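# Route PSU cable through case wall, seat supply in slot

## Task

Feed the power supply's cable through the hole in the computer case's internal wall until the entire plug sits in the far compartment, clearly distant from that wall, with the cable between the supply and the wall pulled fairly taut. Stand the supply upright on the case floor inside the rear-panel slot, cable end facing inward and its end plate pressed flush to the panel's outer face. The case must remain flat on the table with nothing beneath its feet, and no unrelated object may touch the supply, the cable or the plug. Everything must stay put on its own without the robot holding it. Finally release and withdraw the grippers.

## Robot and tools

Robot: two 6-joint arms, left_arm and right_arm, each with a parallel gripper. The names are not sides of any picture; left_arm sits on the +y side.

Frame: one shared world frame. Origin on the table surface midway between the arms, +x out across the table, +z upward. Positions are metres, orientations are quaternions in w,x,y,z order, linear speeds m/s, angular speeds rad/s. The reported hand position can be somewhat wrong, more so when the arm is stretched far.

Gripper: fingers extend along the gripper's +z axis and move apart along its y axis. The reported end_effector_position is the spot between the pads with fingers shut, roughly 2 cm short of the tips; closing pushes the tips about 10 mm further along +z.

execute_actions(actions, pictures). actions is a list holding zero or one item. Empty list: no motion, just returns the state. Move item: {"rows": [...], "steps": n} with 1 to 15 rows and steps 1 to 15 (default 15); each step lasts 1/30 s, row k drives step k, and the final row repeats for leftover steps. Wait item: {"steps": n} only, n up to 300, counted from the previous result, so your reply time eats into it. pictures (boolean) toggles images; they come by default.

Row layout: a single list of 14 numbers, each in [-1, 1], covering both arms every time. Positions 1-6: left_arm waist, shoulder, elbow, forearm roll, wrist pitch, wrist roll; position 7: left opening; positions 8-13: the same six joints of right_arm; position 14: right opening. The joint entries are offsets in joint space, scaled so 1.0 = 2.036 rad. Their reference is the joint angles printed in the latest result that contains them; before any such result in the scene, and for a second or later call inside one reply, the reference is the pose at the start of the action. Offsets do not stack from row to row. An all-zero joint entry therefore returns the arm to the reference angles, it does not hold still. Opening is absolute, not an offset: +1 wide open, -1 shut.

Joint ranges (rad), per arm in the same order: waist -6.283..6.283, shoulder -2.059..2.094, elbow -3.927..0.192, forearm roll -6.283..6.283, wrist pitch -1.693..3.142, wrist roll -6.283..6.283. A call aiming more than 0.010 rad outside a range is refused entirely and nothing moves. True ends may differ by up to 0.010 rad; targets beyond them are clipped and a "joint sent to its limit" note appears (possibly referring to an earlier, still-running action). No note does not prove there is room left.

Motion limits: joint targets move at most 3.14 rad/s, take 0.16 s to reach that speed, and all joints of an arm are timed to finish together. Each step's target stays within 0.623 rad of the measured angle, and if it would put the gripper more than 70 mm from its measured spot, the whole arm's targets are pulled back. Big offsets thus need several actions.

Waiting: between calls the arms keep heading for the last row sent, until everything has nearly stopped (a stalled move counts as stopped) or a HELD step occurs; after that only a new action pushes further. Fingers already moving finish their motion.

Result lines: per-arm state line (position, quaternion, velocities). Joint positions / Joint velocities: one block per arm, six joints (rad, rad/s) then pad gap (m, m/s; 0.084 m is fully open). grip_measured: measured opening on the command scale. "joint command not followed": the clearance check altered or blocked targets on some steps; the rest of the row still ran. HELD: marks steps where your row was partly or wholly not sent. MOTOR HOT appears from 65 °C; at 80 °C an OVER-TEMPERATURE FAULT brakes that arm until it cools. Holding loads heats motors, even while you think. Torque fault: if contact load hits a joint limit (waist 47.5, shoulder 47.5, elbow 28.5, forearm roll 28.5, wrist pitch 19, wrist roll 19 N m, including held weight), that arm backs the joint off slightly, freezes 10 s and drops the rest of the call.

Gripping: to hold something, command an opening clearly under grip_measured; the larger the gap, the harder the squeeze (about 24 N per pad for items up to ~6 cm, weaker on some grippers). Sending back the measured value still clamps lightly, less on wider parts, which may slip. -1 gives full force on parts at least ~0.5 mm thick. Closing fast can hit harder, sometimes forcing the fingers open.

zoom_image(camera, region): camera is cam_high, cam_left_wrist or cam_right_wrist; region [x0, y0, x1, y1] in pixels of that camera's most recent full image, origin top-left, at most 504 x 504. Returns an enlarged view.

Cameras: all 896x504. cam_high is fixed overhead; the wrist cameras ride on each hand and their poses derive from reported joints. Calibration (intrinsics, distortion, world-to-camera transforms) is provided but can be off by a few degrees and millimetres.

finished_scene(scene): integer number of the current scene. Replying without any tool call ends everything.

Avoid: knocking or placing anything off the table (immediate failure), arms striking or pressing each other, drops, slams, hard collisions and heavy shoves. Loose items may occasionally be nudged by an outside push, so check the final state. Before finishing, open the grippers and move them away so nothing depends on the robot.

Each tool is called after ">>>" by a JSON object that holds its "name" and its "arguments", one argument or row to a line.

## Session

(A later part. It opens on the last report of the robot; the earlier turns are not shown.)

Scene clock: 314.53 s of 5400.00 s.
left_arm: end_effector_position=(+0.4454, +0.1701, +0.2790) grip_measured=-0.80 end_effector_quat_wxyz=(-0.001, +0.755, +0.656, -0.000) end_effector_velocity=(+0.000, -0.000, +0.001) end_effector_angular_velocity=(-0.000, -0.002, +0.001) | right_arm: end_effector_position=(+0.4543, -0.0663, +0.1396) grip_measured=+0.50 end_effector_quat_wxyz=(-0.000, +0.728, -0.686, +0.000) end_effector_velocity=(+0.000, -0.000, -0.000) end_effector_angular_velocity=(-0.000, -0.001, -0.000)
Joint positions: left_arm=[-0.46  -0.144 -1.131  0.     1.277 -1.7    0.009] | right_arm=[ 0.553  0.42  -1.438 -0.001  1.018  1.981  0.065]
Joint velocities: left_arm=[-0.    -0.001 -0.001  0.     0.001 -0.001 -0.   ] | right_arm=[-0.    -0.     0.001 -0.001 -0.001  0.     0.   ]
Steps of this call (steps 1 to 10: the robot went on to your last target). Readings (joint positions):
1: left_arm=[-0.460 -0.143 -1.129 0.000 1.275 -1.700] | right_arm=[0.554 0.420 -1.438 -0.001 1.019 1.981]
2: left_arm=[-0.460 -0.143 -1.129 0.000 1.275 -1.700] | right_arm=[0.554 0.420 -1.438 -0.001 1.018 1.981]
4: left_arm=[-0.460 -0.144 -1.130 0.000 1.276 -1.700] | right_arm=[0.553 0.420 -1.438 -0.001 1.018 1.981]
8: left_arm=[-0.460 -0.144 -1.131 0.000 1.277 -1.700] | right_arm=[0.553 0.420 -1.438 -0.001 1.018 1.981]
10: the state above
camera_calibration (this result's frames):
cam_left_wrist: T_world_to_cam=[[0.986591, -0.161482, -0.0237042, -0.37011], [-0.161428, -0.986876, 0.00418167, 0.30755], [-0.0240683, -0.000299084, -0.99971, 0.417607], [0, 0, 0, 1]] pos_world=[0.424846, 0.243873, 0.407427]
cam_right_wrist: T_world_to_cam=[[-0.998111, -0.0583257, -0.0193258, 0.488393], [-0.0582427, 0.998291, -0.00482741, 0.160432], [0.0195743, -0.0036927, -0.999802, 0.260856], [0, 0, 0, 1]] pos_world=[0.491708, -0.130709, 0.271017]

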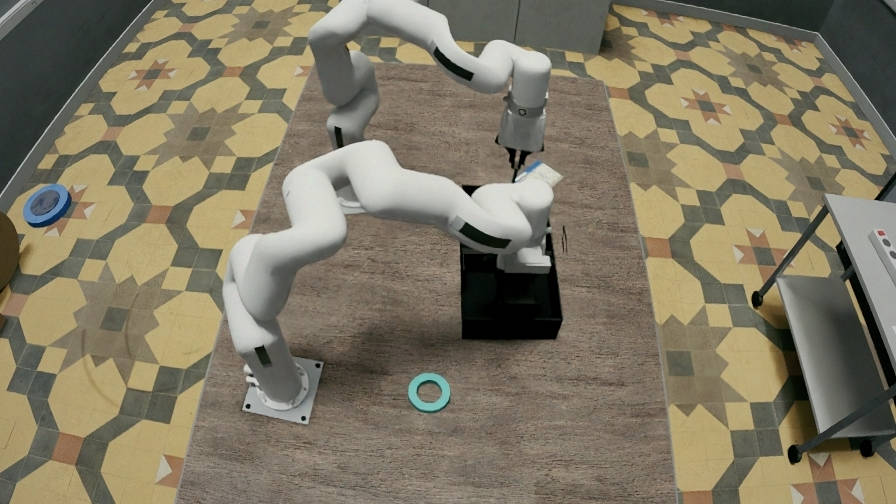

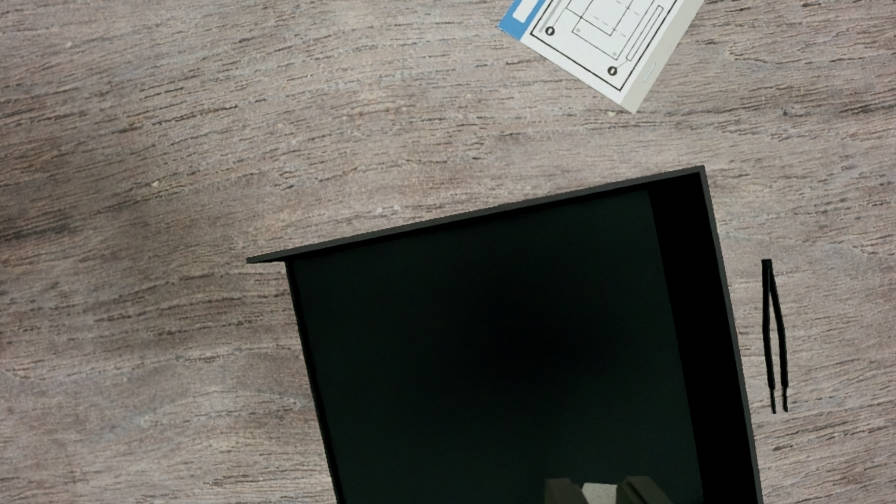

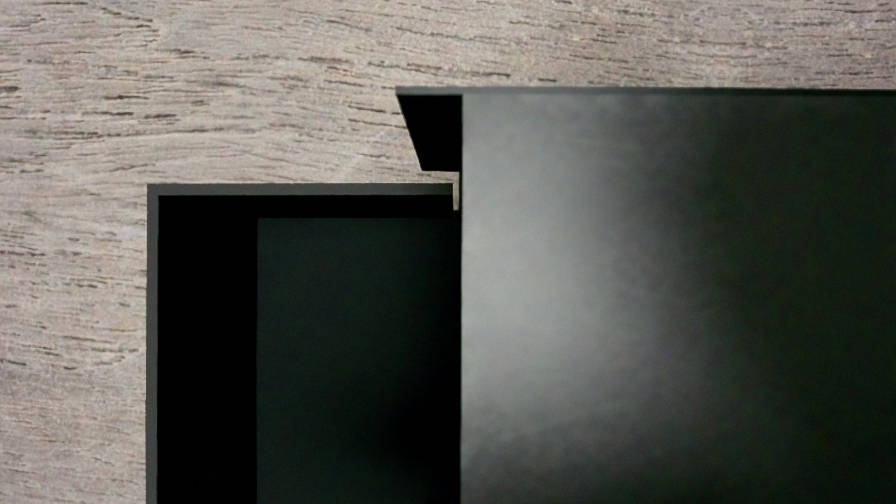

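>>> {"name": "execute_actions", "arguments": {
  "actions": [
    {"rows": [[0,0.0013,-0.086,0,0.0837,0,-1, 0,0.0189,0.0165,0,-0.0354,0,-0.3],[0,0.0013,-0.086,0,0.0837,0,-1, 0,0.0189,0.0165,0,-0.0354,0,-0.3],[0,0.0013,-0.086,0,0.0837,0,-1, 0,0.0189,0.0165,0,-0.0354,0,-0.3],[0,0.0013,-0.086,0,0.0837,0,-1, 0,0.0189,0.0165,0,-0.0354,0,-0.3],[0,0.0013,-0.086,0,0.0837,0,-1, 0,0.0189,0.0165,0,-0.0354,0,-0.3],[0,0.0013,-0.086,0,0.0837,0,-1, 0,0.0189,0.0165,0,-0.0354,0,-0.3],[0,0.0013,-0.086,0,0.0837,0,-1, 0,0.0189,0.0165,0,-0.0354,0,-0.3],[0,0.0013,-0.086,0,0.0837,0,-1, 0,0.0189,0.0165,0,-0.0354,0,-0.3],[0,0.0013,-0.086,0,0.0837,0,-1, 0,0.037,0.0266,0,-0.0636,0,-0.3]], "steps": 15}
  ],
  "pictures": false
}}

>>> {"name": "execute_actions", "arguments": {
  "actions": [
    {"steps": 10}
  ]
}}

Scene clock: 321.00 s of 5400.00 s.
left_arm: end_effector_position=(+0.4459, +0.1701, +0.3382) grip_measured=-1.00 end_effector_quat_wxyz=(-0.000, +0.755, +0.656, +0.000) end_effector_velocity=(-0.002, -0.000, +0.007) end_effector_angular_velocity=(+0.001, +0.008, -0.000) | right_arm: end_effector_position=(+0.4536, -0.0669, +0.0878) grip_measured=+0.49 end_effector_quat_wxyz=(+0.002, +0.728, -0.686, +0.000) end_effector_velocity=(+0.004, -0.005, -0.071) end_effector_angular_velocity=(-0.011, -0.006, +0.019)
Joint positions: left_arm=[-0.46  -0.141 -1.302  0.     1.444 -1.7    0.   ] | right_arm=[ 0.553  0.49  -1.387 -0.002  0.899  1.98   0.065]
Joint velocities: left_arm=[-0.001  0.004 -0.027 -0.001  0.031 -0.001  0.   ] | right_arm=[-0.007  0.113  0.046 -0.016 -0.159 -0.015  0.   ]
Steps of this call (steps 1 to 15: the robot went on to your last target; steps 16 to 90: nothing new was sent; then 2.97 s passed at rest; steps 91 to 105: all 15 steps of this action). Readings (joint positions):
91: left_arm=[-0.460 -0.144 -1.132 0.000 1.277 -1.700] | right_arm=[0.553 0.420 -1.438 -0.001 1.017 1.981]
92: left_arm=[-0.460 -0.144 -1.135 0.000 1.282 -1.700] | right_arm=[0.553 0.422 -1.437 -0.001 1.013 1.981]
94: left_arm=[-0.460 -0.141 -1.170 0.000 1.322 -1.700] | right_arm=[0.554 0.433 -1.428 -0.001 0.987 1.981]
98: left_arm=[-0.459 -0.146 -1.279 0.000 1.412 -1.700] | right_arm=[0.553 0.455 -1.408 -0.002 0.955 1.980]
105: the state above

Scene clock: 321.33 s of 5400.00 s.
left_arm: end_effector_position=(+0.4459, +0.1700, +0.3395) grip_measured=-1.00 end_effector_quat_wxyz=(+0.000, +0.755, +0.656, +0.000) end_effector_velocity=(-0.000, +0.000, +0.001) end_effector_angular_velocity=(-0.000, -0.000, +0.000) | right_arm: end_effector_position=(+0.4541, -0.0662, +0.0848) grip_measured=+0.49 end_effector_quat_wxyz=(-0.000, +0.728, -0.686, +0.000) end_effector_velocity=(+0.001, -0.000, -0.001) end_effector_angular_velocity=(+0.001, -0.002, -0.000)
Joint positions: left_arm=[-0.46  -0.141 -1.306  0.     1.447 -1.7    0.   ] | right_arm=[ 0.554  0.495 -1.384 -0.001  0.889  1.981  0.065]
Joint velocities: left_arm=[ 0.    -0.    -0.001 -0.     0.001  0.     0.   ] | right_arm=[-0.001  0.003  0.001 -0.    -0.005 -0.     0.   ]
Steps of this call (steps 1 to 10: the robot went on to your last target). Readings (joint positions):
1: left_arm=[-0.460 -0.141 -1.303 0.000 1.445 -1.700] | right_arm=[0.553 0.493 -1.386 -0.002 0.895 1.980]
2: left_arm=[-0.460 -0.141 -1.304 0.000 1.446 -1.700] | right_arm=[0.553 0.493 -1.385 -0.002 0.893 1.980]
4: left_arm=[-0.460 -0.141 -1.305 0.000 1.446 -1.700] | right_arm=[0.554 0.494 -1.385 -0.001 0.891 1.981]
8: left_arm=[-0.460 -0.141 -1.306 0.000 1.447 -1.700] | right_arm=[0.554 0.495 -1.384 -0.001 0.889 1.981]
10: the state above
camera_calibration (this result's frames):
cam_left_wrist: T_world_to_cam=[[0.986639, -0.161447, -0.0218915, -0.36977], [-0.16139, -0.986881, 0.00436249, 0.307187], [-0.0223086, -0.000771139, -0.999751, 0.47737], [0, 0, 0, 1]] pos_world=[0.425055, 0.243827, 0.467816]
cam_right_wrist: T_world_to_cam=[[-0.998109, -0.0583951, -0.0191766, 0.487188], [-0.0583157, 0.998287, -0.0046745, 0.160079], [0.0194167, -0.00354737, -0.999805, 0.206201], [0, 0, 0, 1]] pos_world=[0.491598, -0.130624, 0.216251]

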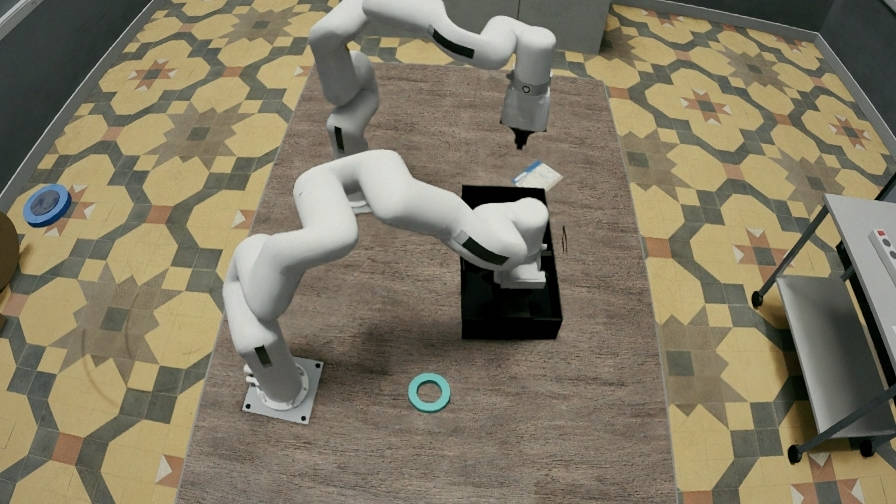

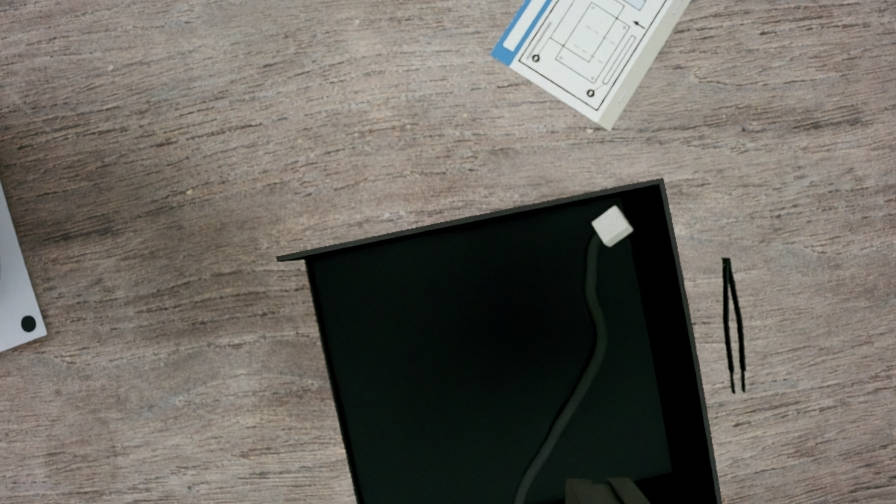

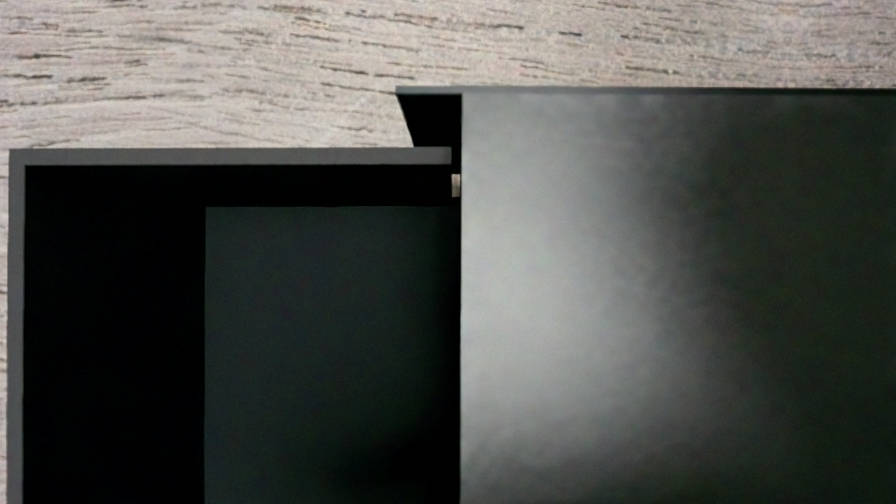

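>>> {"name": "execute_actions", "arguments": {
  "actions": [
    {"rows": [[0,0,0,0,0,0,0, 0,0.0155,0.0057,0,-0.0212,0,-0.3]], "steps": 15}
  ],
  "pictures": false
}}

>>> {"name": "execute_actions", "arguments": {
  "actions": [
    {"steps": 8}
  ]
}}

Scene clock: 343.07 s of 5400.00 s.
left_arm: end_effector_position=(+0.4459, +0.1700, +0.3395) grip_measured=-0.01 end_effector_quat_wxyz=(+0.000, +0.755, +0.656, +0.000) end_effector_velocity=(+0.000, -0.000, -0.000) end_effector_angular_velocity=(+0.000, +0.000, +0.001) | right_arm: end_effector_position=(+0.4542, -0.0662, +0.0659) grip_measured=+0.49 end_effector_quat_wxyz=(-0.000, +0.728, -0.686, +0.000) end_effector_velocity=(-0.000, +0.000, -0.002) end_effector_angular_velocity=(+0.000, -0.001, -0.000)
Joint positions: left_arm=[-0.46  -0.141 -1.306  0.     1.447 -1.7    0.044] | right_arm=[ 0.554  0.526 -1.373 -0.001  0.846  1.981  0.065]
Joint velocities: left_arm=[ 0.     0.001 -0.    -0.     0.    -0.001  0.   ] | right_arm=[ 0.     0.003  0.002  0.    -0.006  0.001  0.   ]
Steps of this call (steps 1 to 30: the robot went on to your last target; steps 31 to 90: nothing new was sent; then 18.23 s passed at rest; steps 91 to 105: all 15 steps of this action). Readings (joint positions):
91: left_arm=[-0.460 -0.141 -1.306 0.000 1.447 -1.700] | right_arm=[0.553 0.496 -1.384 -0.001 0.888 1.981]
92: left_arm=[-0.460 -0.141 -1.306 0.000 1.447 -1.700] | right_arm=[0.553 0.497 -1.383 -0.001 0.884 1.981]
94: left_arm=[-0.460 -0.141 -1.306 0.000 1.447 -1.700] | right_arm=[0.553 0.508 -1.381 -0.001 0.867 1.981]
98: left_arm=[-0.460 -0.141 -1.306 0.000 1.447 -1.700] | right_arm=[0.553 0.524 -1.373 -0.002 0.850 1.980]
105: the state above

Scene clock: 343.33 s of 5400.00 s.
left_arm: end_effector_position=(+0.4459, +0.1700, +0.3395) grip_measured=-0.01 end_effector_quat_wxyz=(+0.000, +0.755, +0.656, +0.000) end_effector_velocity=(-0.000, +0.000, -0.000) end_effector_angular_velocity=(+0.000, +0.001, +0.002) | right_arm: end_effector_position=(+0.4541, -0.0662, +0.0656) grip_measured=+0.49 end_effector_quat_wxyz=(-0.000, +0.728, -0.686, +0.000) end_effector_velocity=(-0.000, -0.000, -0.001) end_effector_angular_velocity=(-0.000, +0.000, -0.000)
Joint positions: left_arm=[-0.46  -0.141 -1.306  0.     1.447 -1.7    0.044] | right_arm=[ 0.554  0.526 -1.373 -0.001  0.846  1.981  0.065]
Joint velocities: left_arm=[ 0.    -0.     0.001 -0.     0.    -0.001 -0.   ] | right_arm=[ 0.     0.     0.001 -0.    -0.001  0.    -0.   ]
Steps of this call (steps 1 to 8: the robot went on to your last target). Readings (joint positions):
1: left_arm=[-0.460 -0.141 -1.306 0.000 1.447 -1.700] | right_arm=[0.554 0.526 -1.373 -0.001 0.846 1.981]
2: left_arm=[-0.460 -0.141 -1.306 0.000 1.447 -1.700] | right_arm=[0.554 0.526 -1.373 -0.001 0.846 1.981]
4: left_arm=[-0.460 -0.141 -1.306 0.000 1.447 -1.700] | right_arm=[0.554 0.526 -1.373 -0.001 0.846 1.981]
8: the state above
camera_calibration (this result's frames):
cam_left_wrist: T_world_to_cam=[[0.986639, -0.161447, -0.0218909, -0.36977], [-0.16139, -0.986881, 0.00436268, 0.307186], [-0.0223081, -0.000771408, -0.999751, 0.47737], [0, 0, 0, 1]] pos_world=[0.425055, 0.243826, 0.467816]
cam_right_wrist: T_world_to_cam=[[-0.998108, -0.0583965, -0.019256, 0.48684], [-0.0583185, 0.998287, -0.00458773, 0.159952], [0.019491, -0.00345606, -0.999804, 0.186964], [0, 0, 0, 1]] pos_world=[0.491603, -0.130602, 0.197036]

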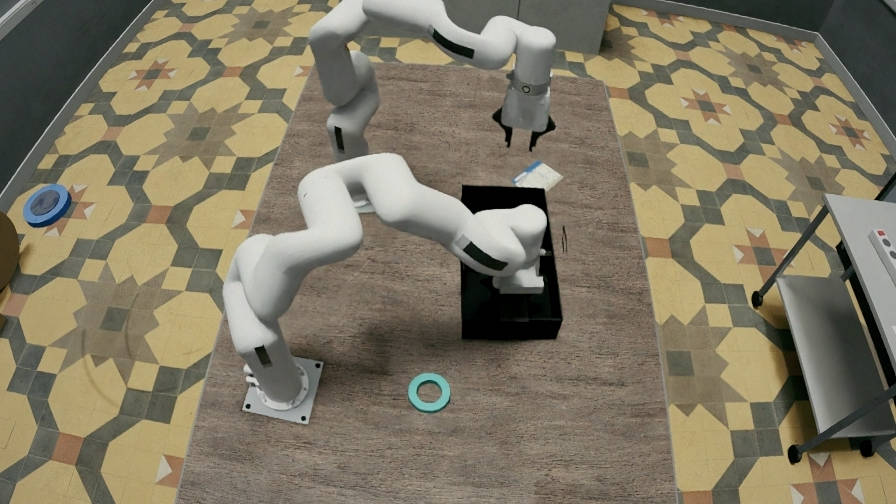

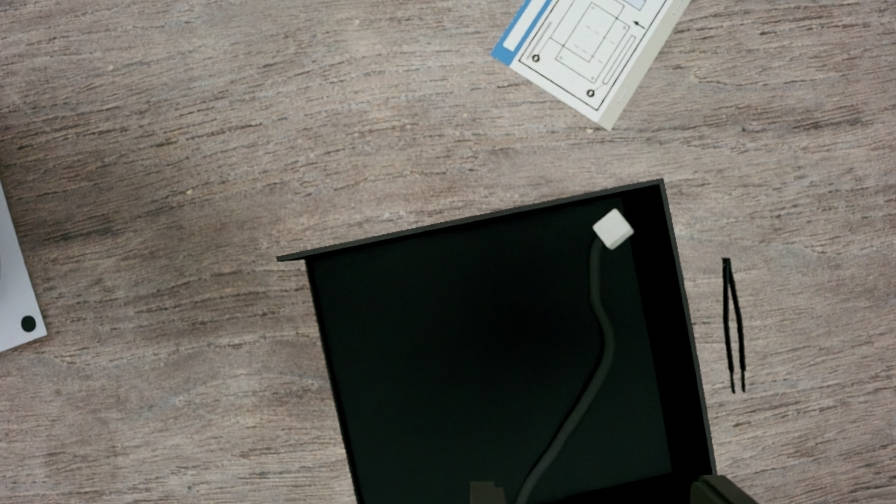

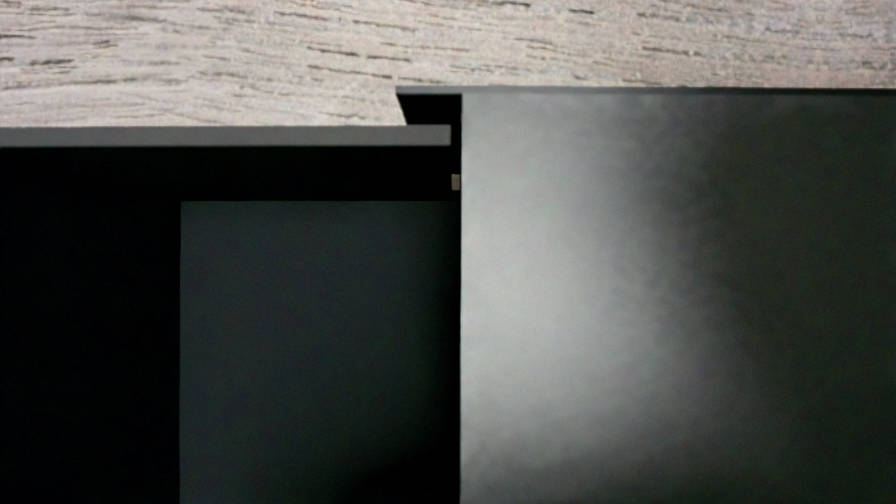

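>>> {"name": "execute_actions", "arguments": {
  "actions": [
    {"rows": [[0,0,0,0,0,0,0, 0.0035,0.0054,-0.0035,0,-0.0018,0.0035,-0.3]], "steps": 15}
  ]
}}

Scene clock: 347.20 s of 5400.00 s.
left_arm: end_effector_position=(+0.4459, +0.1700, +0.3395) grip_measured=-0.01 end_effector_quat_wxyz=(+0.000, +0.755, +0.656, +0.000) end_effector_velocity=(+0.000, -0.000, +0.000) end_effector_angular_velocity=(-0.000, -0.001, -0.000) | right_arm: end_effector_position=(+0.4539, -0.0623, +0.0623) grip_measured=+0.49 end_effector_quat_wxyz=(+0.000, +0.728, -0.686, +0.000) end_effector_velocity=(-0.001, +0.000, -0.001) end_effector_angular_velocity=(-0.000, +0.001, +0.001)
Joint positions: left_arm=[-0.46  -0.141 -1.306  0.     1.447 -1.7    0.044] | right_arm=[ 0.56   0.537 -1.379 -0.001  0.842  1.988  0.065]
Joint velocities: left_arm=[-0.     0.    -0.001  0.    -0.    -0.    -0.   ] | right_arm=[ 0.001  0.001  0.001  0.    -0.001  0.     0.   ]
Steps of this call (steps 1 to 15: the robot went on to your last target; steps 16 to 90: nothing new was sent; then 0.37 s passed at rest; steps 91 to 105: all 15 steps of this action). Readings (joint positions):
91: left_arm=[-0.460 -0.141 -1.306 0.000 1.447 -1.700] | right_arm=[0.554 0.527 -1.373 -0.001 0.846 1.981]
92: left_arm=[-0.460 -0.141 -1.306 0.000 1.447 -1.700] | right_arm=[0.554 0.528 -1.374 -0.001 0.845 1.982]
94: left_arm=[-0.460 -0.141 -1.306 0.000 1.447 -1.700] | right_arm=[0.557 0.532 -1.376 -0.001 0.844 1.985]
98: left_arm=[-0.460 -0.141 -1.306 0.000 1.447 -1.700] | right_arm=[0.560 0.536 -1.379 -0.001 0.842 1.987]
105: the state above
camera_calibration (this result's frames):
cam_left_wrist: T_world_to_cam=[[0.986639, -0.161447, -0.021891, -0.36977], [-0.16139, -0.986881, 0.00436259, 0.307187], [-0.0223081, -0.000771316, -0.999751, 0.47737], [0, 0, 0, 1]] pos_world=[0.425055, 0.243826, 0.467816]
cam_right_wrist: T_world_to_cam=[[-0.998129, -0.0581611, -0.018846, 0.486742], [-0.0580745, 0.998299, -0.00511144, 0.155941], [0.0191113, -0.0040074, -0.999809, 0.183833], [0, 0, 0, 1]] pos_world=[0.491374, -0.12663, 0.193768]

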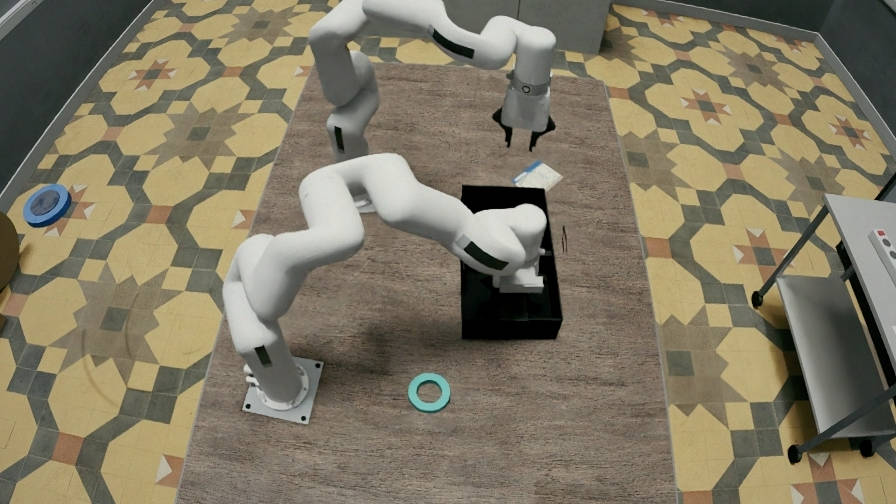

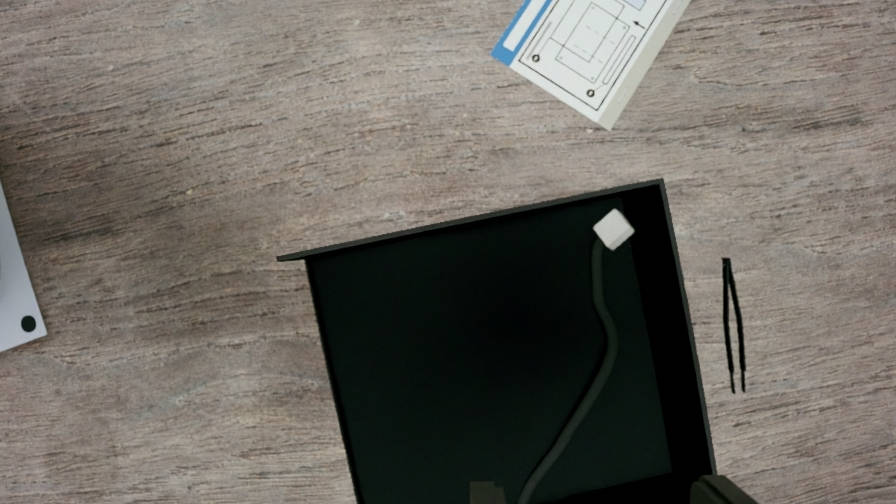

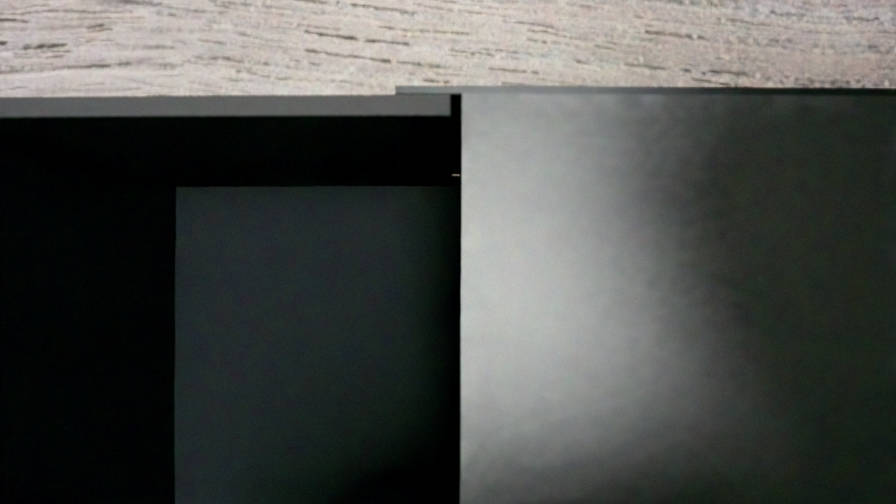

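>>> {"name": "execute_actions", "arguments": {
  "actions": []
}}

Scene clock: 357.17 s of 5400.00 s.
left_arm: end_effector_position=(+0.4459, +0.1700, +0.3395) grip_measured=-0.01 end_effector_quat_wxyz=(+0.000, +0.755, +0.656, +0.000) end_effector_velocity=(+0.000, -0.000, +0.000) end_effector_angular_velocity=(-0.000, -0.001, -0.001) | right_arm: end_effector_position=(+0.4538, -0.0618, +0.0623) grip_measured=+0.49 end_effector_quat_wxyz=(+0.000, +0.728, -0.686, +0.000) end_effector_velocity=(-0.000, -0.000, -0.001) end_effector_angular_velocity=(-0.001, +0.001, +0.000)
Joint positions: left_arm=[-0.46  -0.141 -1.306  0.     1.447 -1.7    0.044] | right_arm=[ 0.561  0.537 -1.38  -0.001  0.842  1.988  0.065]
Joint velocities: left_arm=[-0.001 -0.    -0.     0.    -0.     0.     0.   ] | right_arm=[-0.     0.001  0.001 -0.001 -0.     0.    -0.   ]
Steps of this call (steps 1 to 15: the robot went on to your last target; steps 16 to 90: nothing new was sent; then 6.97 s passed at rest). Readings (joint positions):
1: left_arm=[-0.460 -0.141 -1.306 0.000 1.447 -1.700] | right_arm=[0.560 0.537 -1.379 -0.001 0.842 1.988]
2: left_arm=[-0.460 -0.141 -1.306 0.000 1.447 -1.700] | right_arm=[0.560 0.537 -1.379 -0.001 0.842 1.988]
4: left_arm=[-0.460 -0.141 -1.306 0.000 1.447 -1.700] | right_arm=[0.560 0.537 -1.379 -0.001 0.842 1.988]
8: left_arm=[-0.460 -0.141 -1.306 0.000 1.447 -1.700] | right_arm=[0.560 0.537 -1.380 -0.001 0.842 1.988]
90: the state above
All arms were judged still, so your last target was given up. Only a new action makes them travel on or press farther. Fingers that are still opening or closing keep moving.
camera_calibration (this result's frames):
cam_left_wrist: T_world_to_cam=[[0.986639, -0.161447, -0.0218908, -0.36977], [-0.16139, -0.986881, 0.00436281, 0.307186], [-0.022308, -0.000771555, -0.999751, 0.47737], [0, 0, 0, 1]] pos_world=[0.425055, 0.243826, 0.467816]
cam_right_wrist: T_world_to_cam=[[-0.998113, -0.0583852, -0.01901, 0.486656], [-0.0583058, 0.998288, -0.00470305, 0.155541], [0.0192521, -0.00358578, -0.999808, 0.183764], [0, 0, 0, 1]] pos_world=[0.491268, -0.126202, 0.193712]

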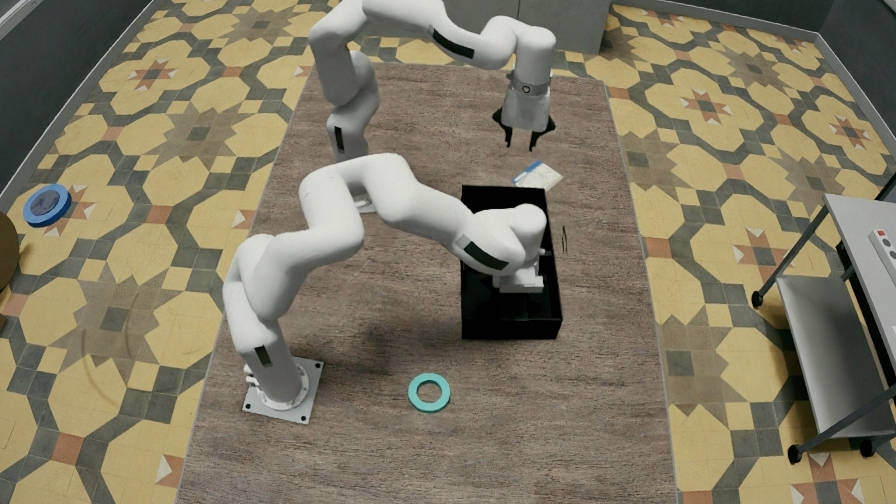

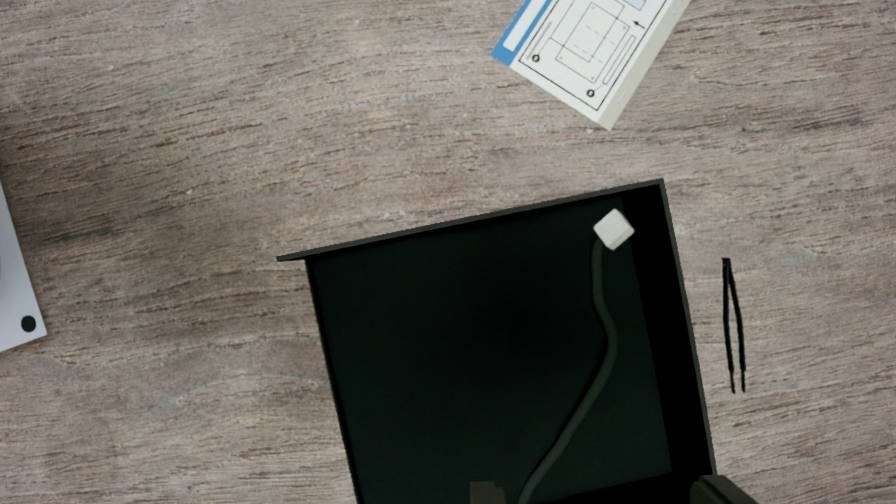

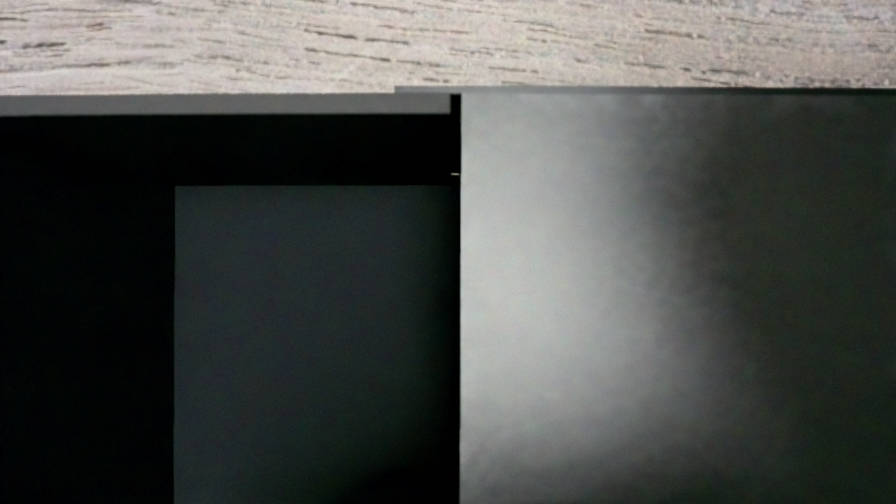

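Release the right gripper.

>>> {"name": "execute_actions", "arguments": {
  "actions": [
    {"rows": [[0,0,0,0,0,0,0,0,0,0,0,0,0,1]], "steps": 15}
  ],
  "pictures": false
}}

>>> {"name": "execute_actions", "arguments": {
  "actions": [
    {"rows": [[0,0,0,0,0,0,0,0,-0.019,-0.006,0,0.025,0,1],[0,0,0,0,0,0,0,0,-0.019,-0.006,0,0.025,0,1],[0,0,0,0,0,0,0,0,-0.019,-0.006,0,0.025,0,1],[0,0,0,0,0,0,0,0,-0.019,-0.006,0,0.025,0,1],[0,0,0,0,0,0,0,0,-0.019,-0.006,0,0.025,0,1],[0,0,0,0,0,0,0,0,-0.038,-0.012,0,0.051,0,1],[0,0,0,0,0,0,0,0,-0.038,-0.012,0,0.051,0,1],[0,0,0,0,0,0,0,0,-0.038,-0.012,0,0.051,0,1],[0,0,0,0,0,0,0,0,-0.038,-0.012,0,0.051,0,1],[0,0,0,0,0,0,0,0,-0.038,-0.012,0,0.051,0,1],[0,0,0,0,0,0,0,0,-0.072,-0.049,0,0.122,0,1]], "steps": 15}
  ]
}}

Scene clock: 362.60 s of 5400.00 s.
left_arm: end_effector_position=(+0.4459, +0.1700, +0.3395) grip_measured=-0.01 end_effector_quat_wxyz=(+0.000, +0.755, +0.656, +0.000) end_effector_velocity=(-0.000, -0.000, -0.001) end_effector_angular_velocity=(+0.000, +0.002, -0.003) | right_arm: end_effector_position=(+0.4539, -0.0614, +0.0627) grip_measured=+1.00 end_effector_quat_wxyz=(-0.000, +0.728, -0.686, +0.000) end_effector_velocity=(+0.001, -0.002, -0.001) end_effector_angular_velocity=(-0.003, +0.001, -0.001)
Joint positions: left_arm=[-0.46  -0.141 -1.306  0.     1.447 -1.7    0.044] | right_arm=[ 0.561  0.537 -1.38  -0.001  0.842  1.988  0.084]
Joint velocities: left_arm=[-0.001  0.     0.001  0.     0.     0.002 -0.   ] | right_arm=[-0.003  0.001 -0.    -0.003  0.001 -0.     0.   ]
Steps of this call (steps 1 to 90: nothing new was sent; then 1.93 s passed at rest; steps 91 to 105: all 15 steps of this action). Readings (joint positions):
91: left_arm=[-0.460 -0.141 -1.306 0.000 1.447 -1.700] | right_arm=[0.561 0.537 -1.380 -0.001 0.842 1.988]
92: left_arm=[-0.460 -0.141 -1.306 0.000 1.447 -1.700] | right_arm=[0.561 0.537 -1.380 0.000 0.842 1.988]
94: left_arm=[-0.460 -0.141 -1.306 0.000 1.447 -1.700] | right_arm=[0.564 0.534 -1.384 0.001 0.840 1.989]
98: left_arm=[-0.460 -0.141 -1.306 0.000 1.447 -1.700] | right_arm=[0.563 0.535 -1.383 0.000 0.841 1.989]
105: the state above

Scene clock: 363.10 s of 5400.00 s.
left_arm: end_effector_position=(+0.4459, +0.1700, +0.3395) grip_measured=-0.01 end_effector_quat_wxyz=(+0.000, +0.755, +0.656, +0.000) end_effector_velocity=(-0.000, -0.000, -0.000) end_effector_angular_velocity=(+0.000, +0.001, -0.001) | right_arm: end_effector_position=(+0.4510, -0.0629, +0.1315) grip_measured=+1.00 end_effector_quat_wxyz=(+0.005, +0.728, -0.686, -0.001) end_effector_velocity=(+0.033, +0.017, +0.381) end_effector_angular_velocity=(+0.057, -0.113, +0.000)
Joint positions: left_arm=[-0.46  -0.141 -1.306  0.     1.447 -1.7    0.044] | right_arm=[ 0.561  0.433 -1.435 -0.001  1.012  1.988  0.084]
Joint velocities: left_arm=[-0.     0.     0.001 -0.     0.     0.    -0.   ] | right_arm=[ 0.    -0.436 -0.468 -0.001  0.778  0.     0.   ]
Steps of this call (steps 1 to 15: all 15 steps of this action). Readings (joint positions):
1: left_arm=[-0.460 -0.141 -1.306 0.000 1.447 -1.700] | right_arm=[0.561 0.537 -1.380 -0.001 0.842 1.988]
2: left_arm=[-0.460 -0.141 -1.306 0.000 1.447 -1.700] | right_arm=[0.561 0.535 -1.380 -0.001 0.846 1.988]
4: left_arm=[-0.460 -0.141 -1.306 0.000 1.447 -1.700] | right_arm=[0.561 0.521 -1.383 -0.001 0.866 1.988]
8: left_arm=[-0.460 -0.141 -1.306 0.000 1.447 -1.700] | right_arm=[0.561 0.493 -1.394 -0.001 0.900 1.988]
15: the state above
camera_calibration (this result's frames):
cam_left_wrist: T_world_to_cam=[[0.986639, -0.161447, -0.0218909, -0.36977], [-0.16139, -0.986881, 0.00436284, 0.307186], [-0.0223081, -0.000771577, -0.999751, 0.47737], [0, 0, 0, 1]] pos_world=[0.425055, 0.243826, 0.467816]
cam_right_wrist: T_world_to_cam=[[-0.998235, -0.0585199, -0.010143, 0.484054], [-0.0584354, 0.998255, -0.00844431, 0.15733], [0.0106194, -0.0078367, -0.999913, 0.256674], [0, 0, 0, 1]] pos_world=[0.489667, -0.126717, 0.26289]

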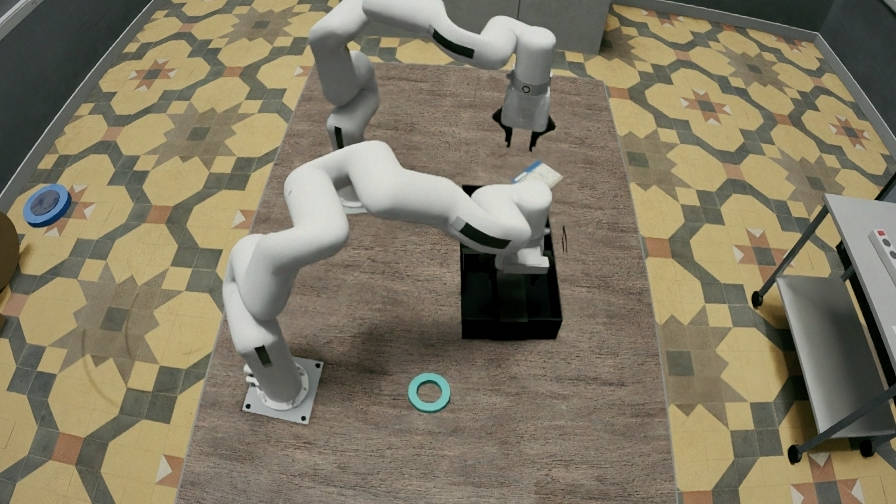

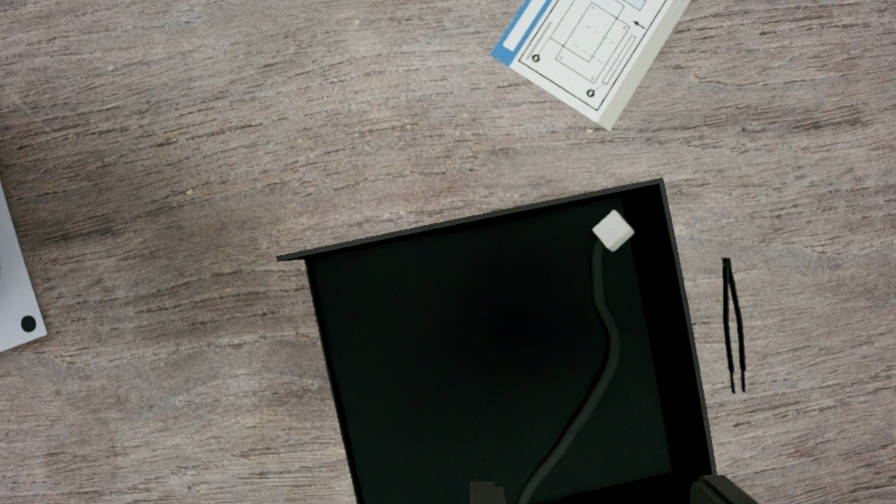

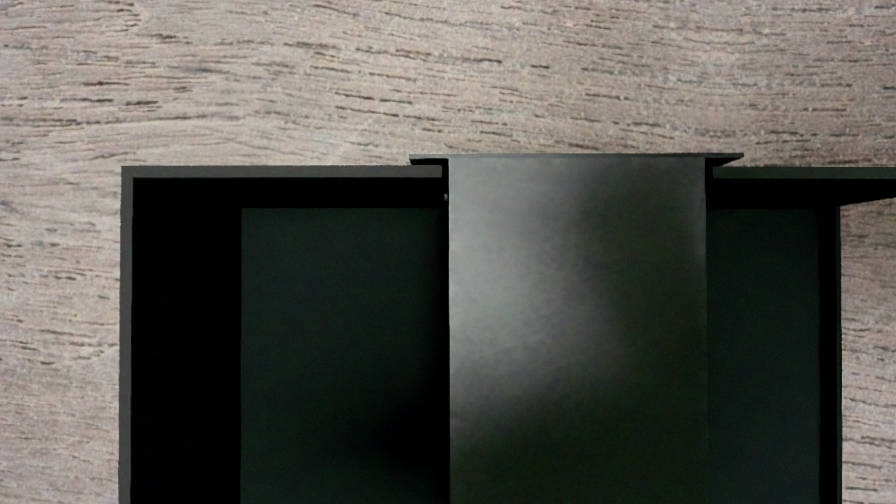

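>>> {"name": "execute_actions", "arguments": {
  "actions": [
    {"rows": [[0,0,0,0,0,0,0,0,-0.021,-0.022,0,0.038,-1.0,1]], "steps": 15}
  ],
  "pictures": false
}}

>>> {"name": "execute_actions", "arguments": {
  "actions": [
    {"steps": 15}
  ],
  "pictures": false
}}

Scene clock: 366.40 s of 5400.00 s.
left_arm: end_effector_position=(+0.4459, +0.1700, +0.3395) grip_measured=-0.01 end_effector_quat_wxyz=(+0.000, +0.755, +0.656, +0.000) end_effector_velocity=(-0.000, -0.000, -0.000) end_effector_angular_velocity=(+0.000, +0.001, +0.001) | right_arm: end_effector_position=(+0.4523, -0.0622, +0.1686) grip_measured=+1.00 end_effector_quat_wxyz=(-0.000, +0.960, -0.281, +0.000) end_effector_velocity=(+0.000, +0.000, +0.000) end_effector_angular_velocity=(-0.002, -0.001, +2.655)
Joint positions: left_arm=[-0.46  -0.141 -1.306  0.     1.447 -1.7    0.044] | right_arm=[ 0.561  0.39  -1.48  -0.001  1.089  1.046  0.084]
Joint velocities: left_arm=[-0.    -0.     0.001 -0.     0.    -0.001 -0.   ] | right_arm=[ 0.     0.    -0.001 -0.    -0.001 -2.655 -0.   ]
Steps of this call (steps 1 to 30: the robot went on to your last target; steps 31 to 84: nothing new was sent; steps 85 to 99: all 15 steps of this action). Readings (joint positions):
85: left_arm=[-0.460 -0.141 -1.306 0.000 1.447 -1.700] | right_arm=[0.561 0.390 -1.480 -0.001 1.090 1.988]
86: left_arm=[-0.460 -0.141 -1.306 0.000 1.447 -1.700] | right_arm=[0.561 0.390 -1.480 -0.001 1.090 1.983]
88: left_arm=[-0.460 -0.141 -1.306 0.000 1.447 -1.700] | right_arm=[0.561 0.390 -1.480 -0.001 1.090 1.938]
92: left_arm=[-0.460 -0.141 -1.306 0.000 1.447 -1.700] | right_arm=[0.561 0.390 -1.480 -0.001 1.090 1.671]
99: the state above

Scene clock: 366.90 s of 5400.00 s.
left_arm: end_effector_position=(+0.4459, +0.1700, +0.3395) grip_measured=-0.01 end_effector_quat_wxyz=(+0.000, +0.755, +0.656, +0.000) end_effector_velocity=(-0.000, -0.000, +0.000) end_effector_angular_velocity=(+0.000, +0.000, -0.002) | right_arm: end_effector_position=(+0.4523, -0.0622, +0.1686) grip_measured=+1.00 end_effector_quat_wxyz=(+0.000, +0.971, +0.239, +0.000) end_effector_velocity=(-0.000, -0.000, -0.001) end_effector_angular_velocity=(-0.001, +0.001, +0.419)
Joint positions: left_arm=[-0.46  -0.141 -1.306  0.     1.447 -1.7    0.044] | right_arm=[ 0.561  0.39  -1.48  -0.001  1.089 -0.007  0.084]
Joint velocities: left_arm=[-0.    -0.    -0.    -0.     0.001  0.002 -0.   ] | right_arm=[-0.     0.     0.001  0.    -0.    -0.419 -0.   ]
Steps of this call (steps 1 to 15: the robot went on to your last target). Readings (joint positions):
1: left_arm=[-0.460 -0.141 -1.306 0.000 1.447 -1.700] | right_arm=[0.561 0.390 -1.480 -0.001 1.089 0.957]
2: left_arm=[-0.460 -0.141 -1.306 0.000 1.447 -1.700] | right_arm=[0.561 0.390 -1.480 -0.001 1.089 0.868]
4: left_arm=[-0.460 -0.141 -1.306 0.000 1.447 -1.700] | right_arm=[0.561 0.390 -1.480 -0.001 1.089 0.691]
8: left_arm=[-0.460 -0.141 -1.306 0.000 1.447 -1.700] | right_arm=[0.561 0.390 -1.480 -0.001 1.089 0.336]
15: the state above

>>> {"name": "execute_actions", "arguments": {
  "actions": [
    {"rows": [[0,0,0,0,0,0,0,0,0,0,0,0,-0.563,1]], "steps": 15}
  ],
  "pictures": false
}}

>>> {"name": "execute_actions", "arguments": {
  "actions": [
    {"steps": 12}
  ]
}}

Scene clock: 369.03 s of 5400.00 s.
left_arm: end_effector_position=(+0.4459, +0.1700, +0.3395) grip_measured=-0.01 end_effector_quat_wxyz=(+0.000, +0.755, +0.656, +0.000) end_effector_velocity=(-0.000, -0.000, +0.000) end_effector_angular_velocity=(-0.000, -0.000, -0.001) | right_arm: end_effector_position=(+0.4523, -0.0622, +0.1686) grip_measured=+1.00 end_effector_quat_wxyz=(+0.000, +0.754, +0.657, +0.000) end_effector_velocity=(-0.001, -0.000, -0.001) end_effector_angular_velocity=(-0.003, +0.003, +1.899)
Joint positions: left_arm=[-0.46  -0.141 -1.306  0.     1.447 -1.7    0.044] | right_arm=[ 0.561  0.39  -1.48  -0.001  1.089 -0.957  0.084]
Joint velocities: left_arm=[-0.    -0.     0.     0.    -0.     0.001  0.   ] | right_arm=[-0.     0.001  0.002  0.     0.    -1.899 -0.   ]
Steps of this call (steps 1 to 30: the robot went on to your last target; steps 31 to 49: nothing new was sent; steps 50 to 64: all 15 steps of this action). Readings (joint positions):
50: left_arm=[-0.460 -0.141 -1.306 0.000 1.447 -1.700] | right_arm=[0.561 0.390 -1.480 -0.001 1.089 -0.048]
51: left_arm=[-0.460 -0.141 -1.306 0.000 1.447 -1.700] | right_arm=[0.561 0.390 -1.480 -0.001 1.089 -0.053]
53: left_arm=[-0.460 -0.141 -1.306 0.000 1.447 -1.700] | right_arm=[0.561 0.390 -1.480 -0.001 1.089 -0.097]
57: left_arm=[-0.460 -0.141 -1.306 0.000 1.447 -1.700] | right_arm=[0.561 0.390 -1.480 -0.001 1.089 -0.365]
64: the state above

Scene clock: 369.43 s of 5400.00 s.
left_arm: end_effector_position=(+0.4459, +0.1700, +0.3395) grip_measured=-0.01 end_effector_quat_wxyz=(+0.000, +0.755, +0.656, +0.000) end_effector_velocity=(+0.000, -0.000, +0.000) end_effector_angular_velocity=(-0.000, -0.001, -0.000) | right_arm: end_effector_position=(+0.4524, -0.0622, +0.1686) grip_measured=+1.00 end_effector_quat_wxyz=(+0.000, +0.687, +0.726, +0.000) end_effector_velocity=(+0.000, +0.000, +0.001) end_effector_angular_velocity=(+0.001, -0.001, +0.032)
Joint positions: left_arm=[-0.46  -0.141 -1.306  0.     1.447 -1.7    0.044] | right_arm=[ 0.561  0.39  -1.48  -0.001  1.089 -1.15   0.084]
Joint velocities: left_arm=[-0.    -0.    -0.     0.    -0.001 -0.     0.   ] | right_arm=[-0.     0.    -0.001  0.001 -0.    -0.032 -0.   ]
Steps of this call (steps 1 to 12: the robot went on to your last target). Readings (joint positions):
1: left_arm=[-0.460 -0.141 -1.306 0.000 1.447 -1.700] | right_arm=[0.561 0.390 -1.480 -0.001 1.089 -1.014]
2: left_arm=[-0.460 -0.141 -1.306 0.000 1.447 -1.700] | right_arm=[0.561 0.390 -1.480 -0.001 1.089 -1.055]
4: left_arm=[-0.460 -0.141 -1.306 0.000 1.447 -1.700] | right_arm=[0.561 0.390 -1.480 -0.001 1.089 -1.105]
8: left_arm=[-0.460 -0.141 -1.306 0.000 1.447 -1.700] | right_arm=[0.561 0.390 -1.480 -0.001 1.089 -1.141]
12: the state above
camera_calibration (this result's frames):
cam_left_wrist: T_world_to_cam=[[0.986639, -0.161447, -0.0218908, -0.36977], [-0.16139, -0.986881, 0.00436265, 0.307187], [-0.022308, -0.000771397, -0.999751, 0.47737], [0, 0, 0, 1]] pos_world=[0.425055, 0.243826, 0.467816]
cam_right_wrist: T_world_to_cam=[[0.998344, 0.0547238, -0.0177548, -0.40905], [0.054662, -0.998497, -0.00394621, -0.019116], [-0.0179441, 0.00296916, -0.999835, 0.307297], [0, 0, 0, 1]] pos_world=[0.414931, 0.00238507, 0.299908]

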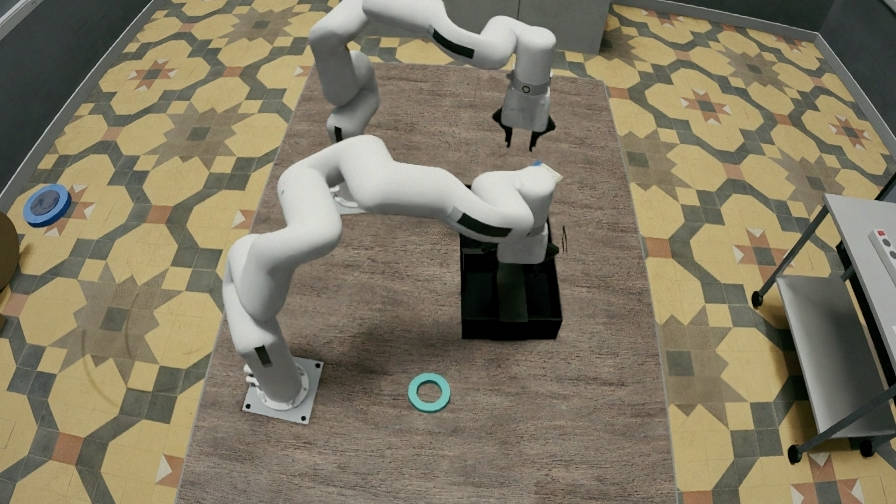

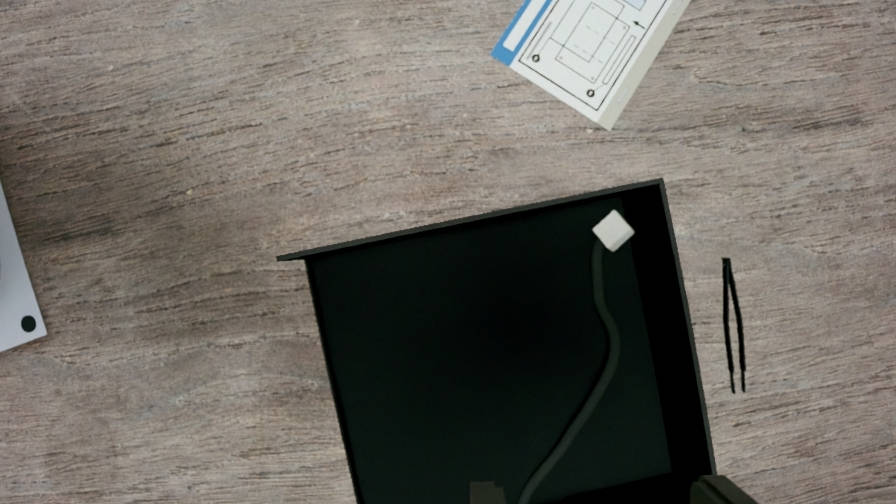

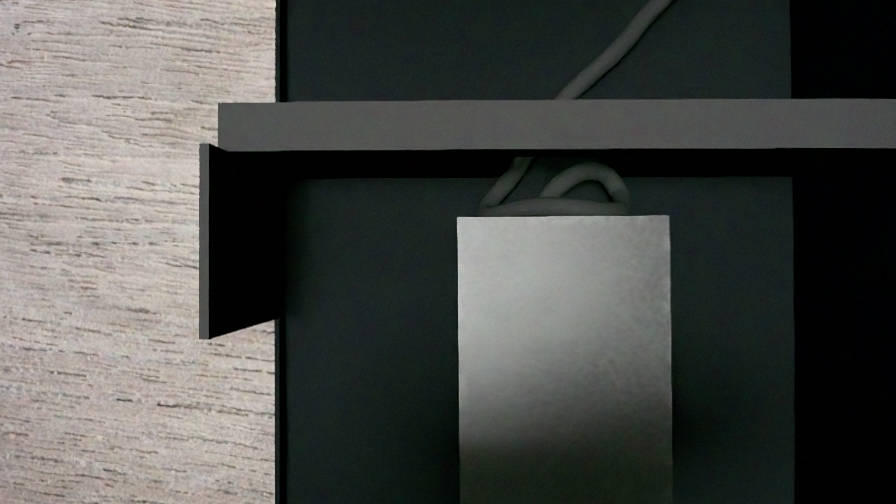

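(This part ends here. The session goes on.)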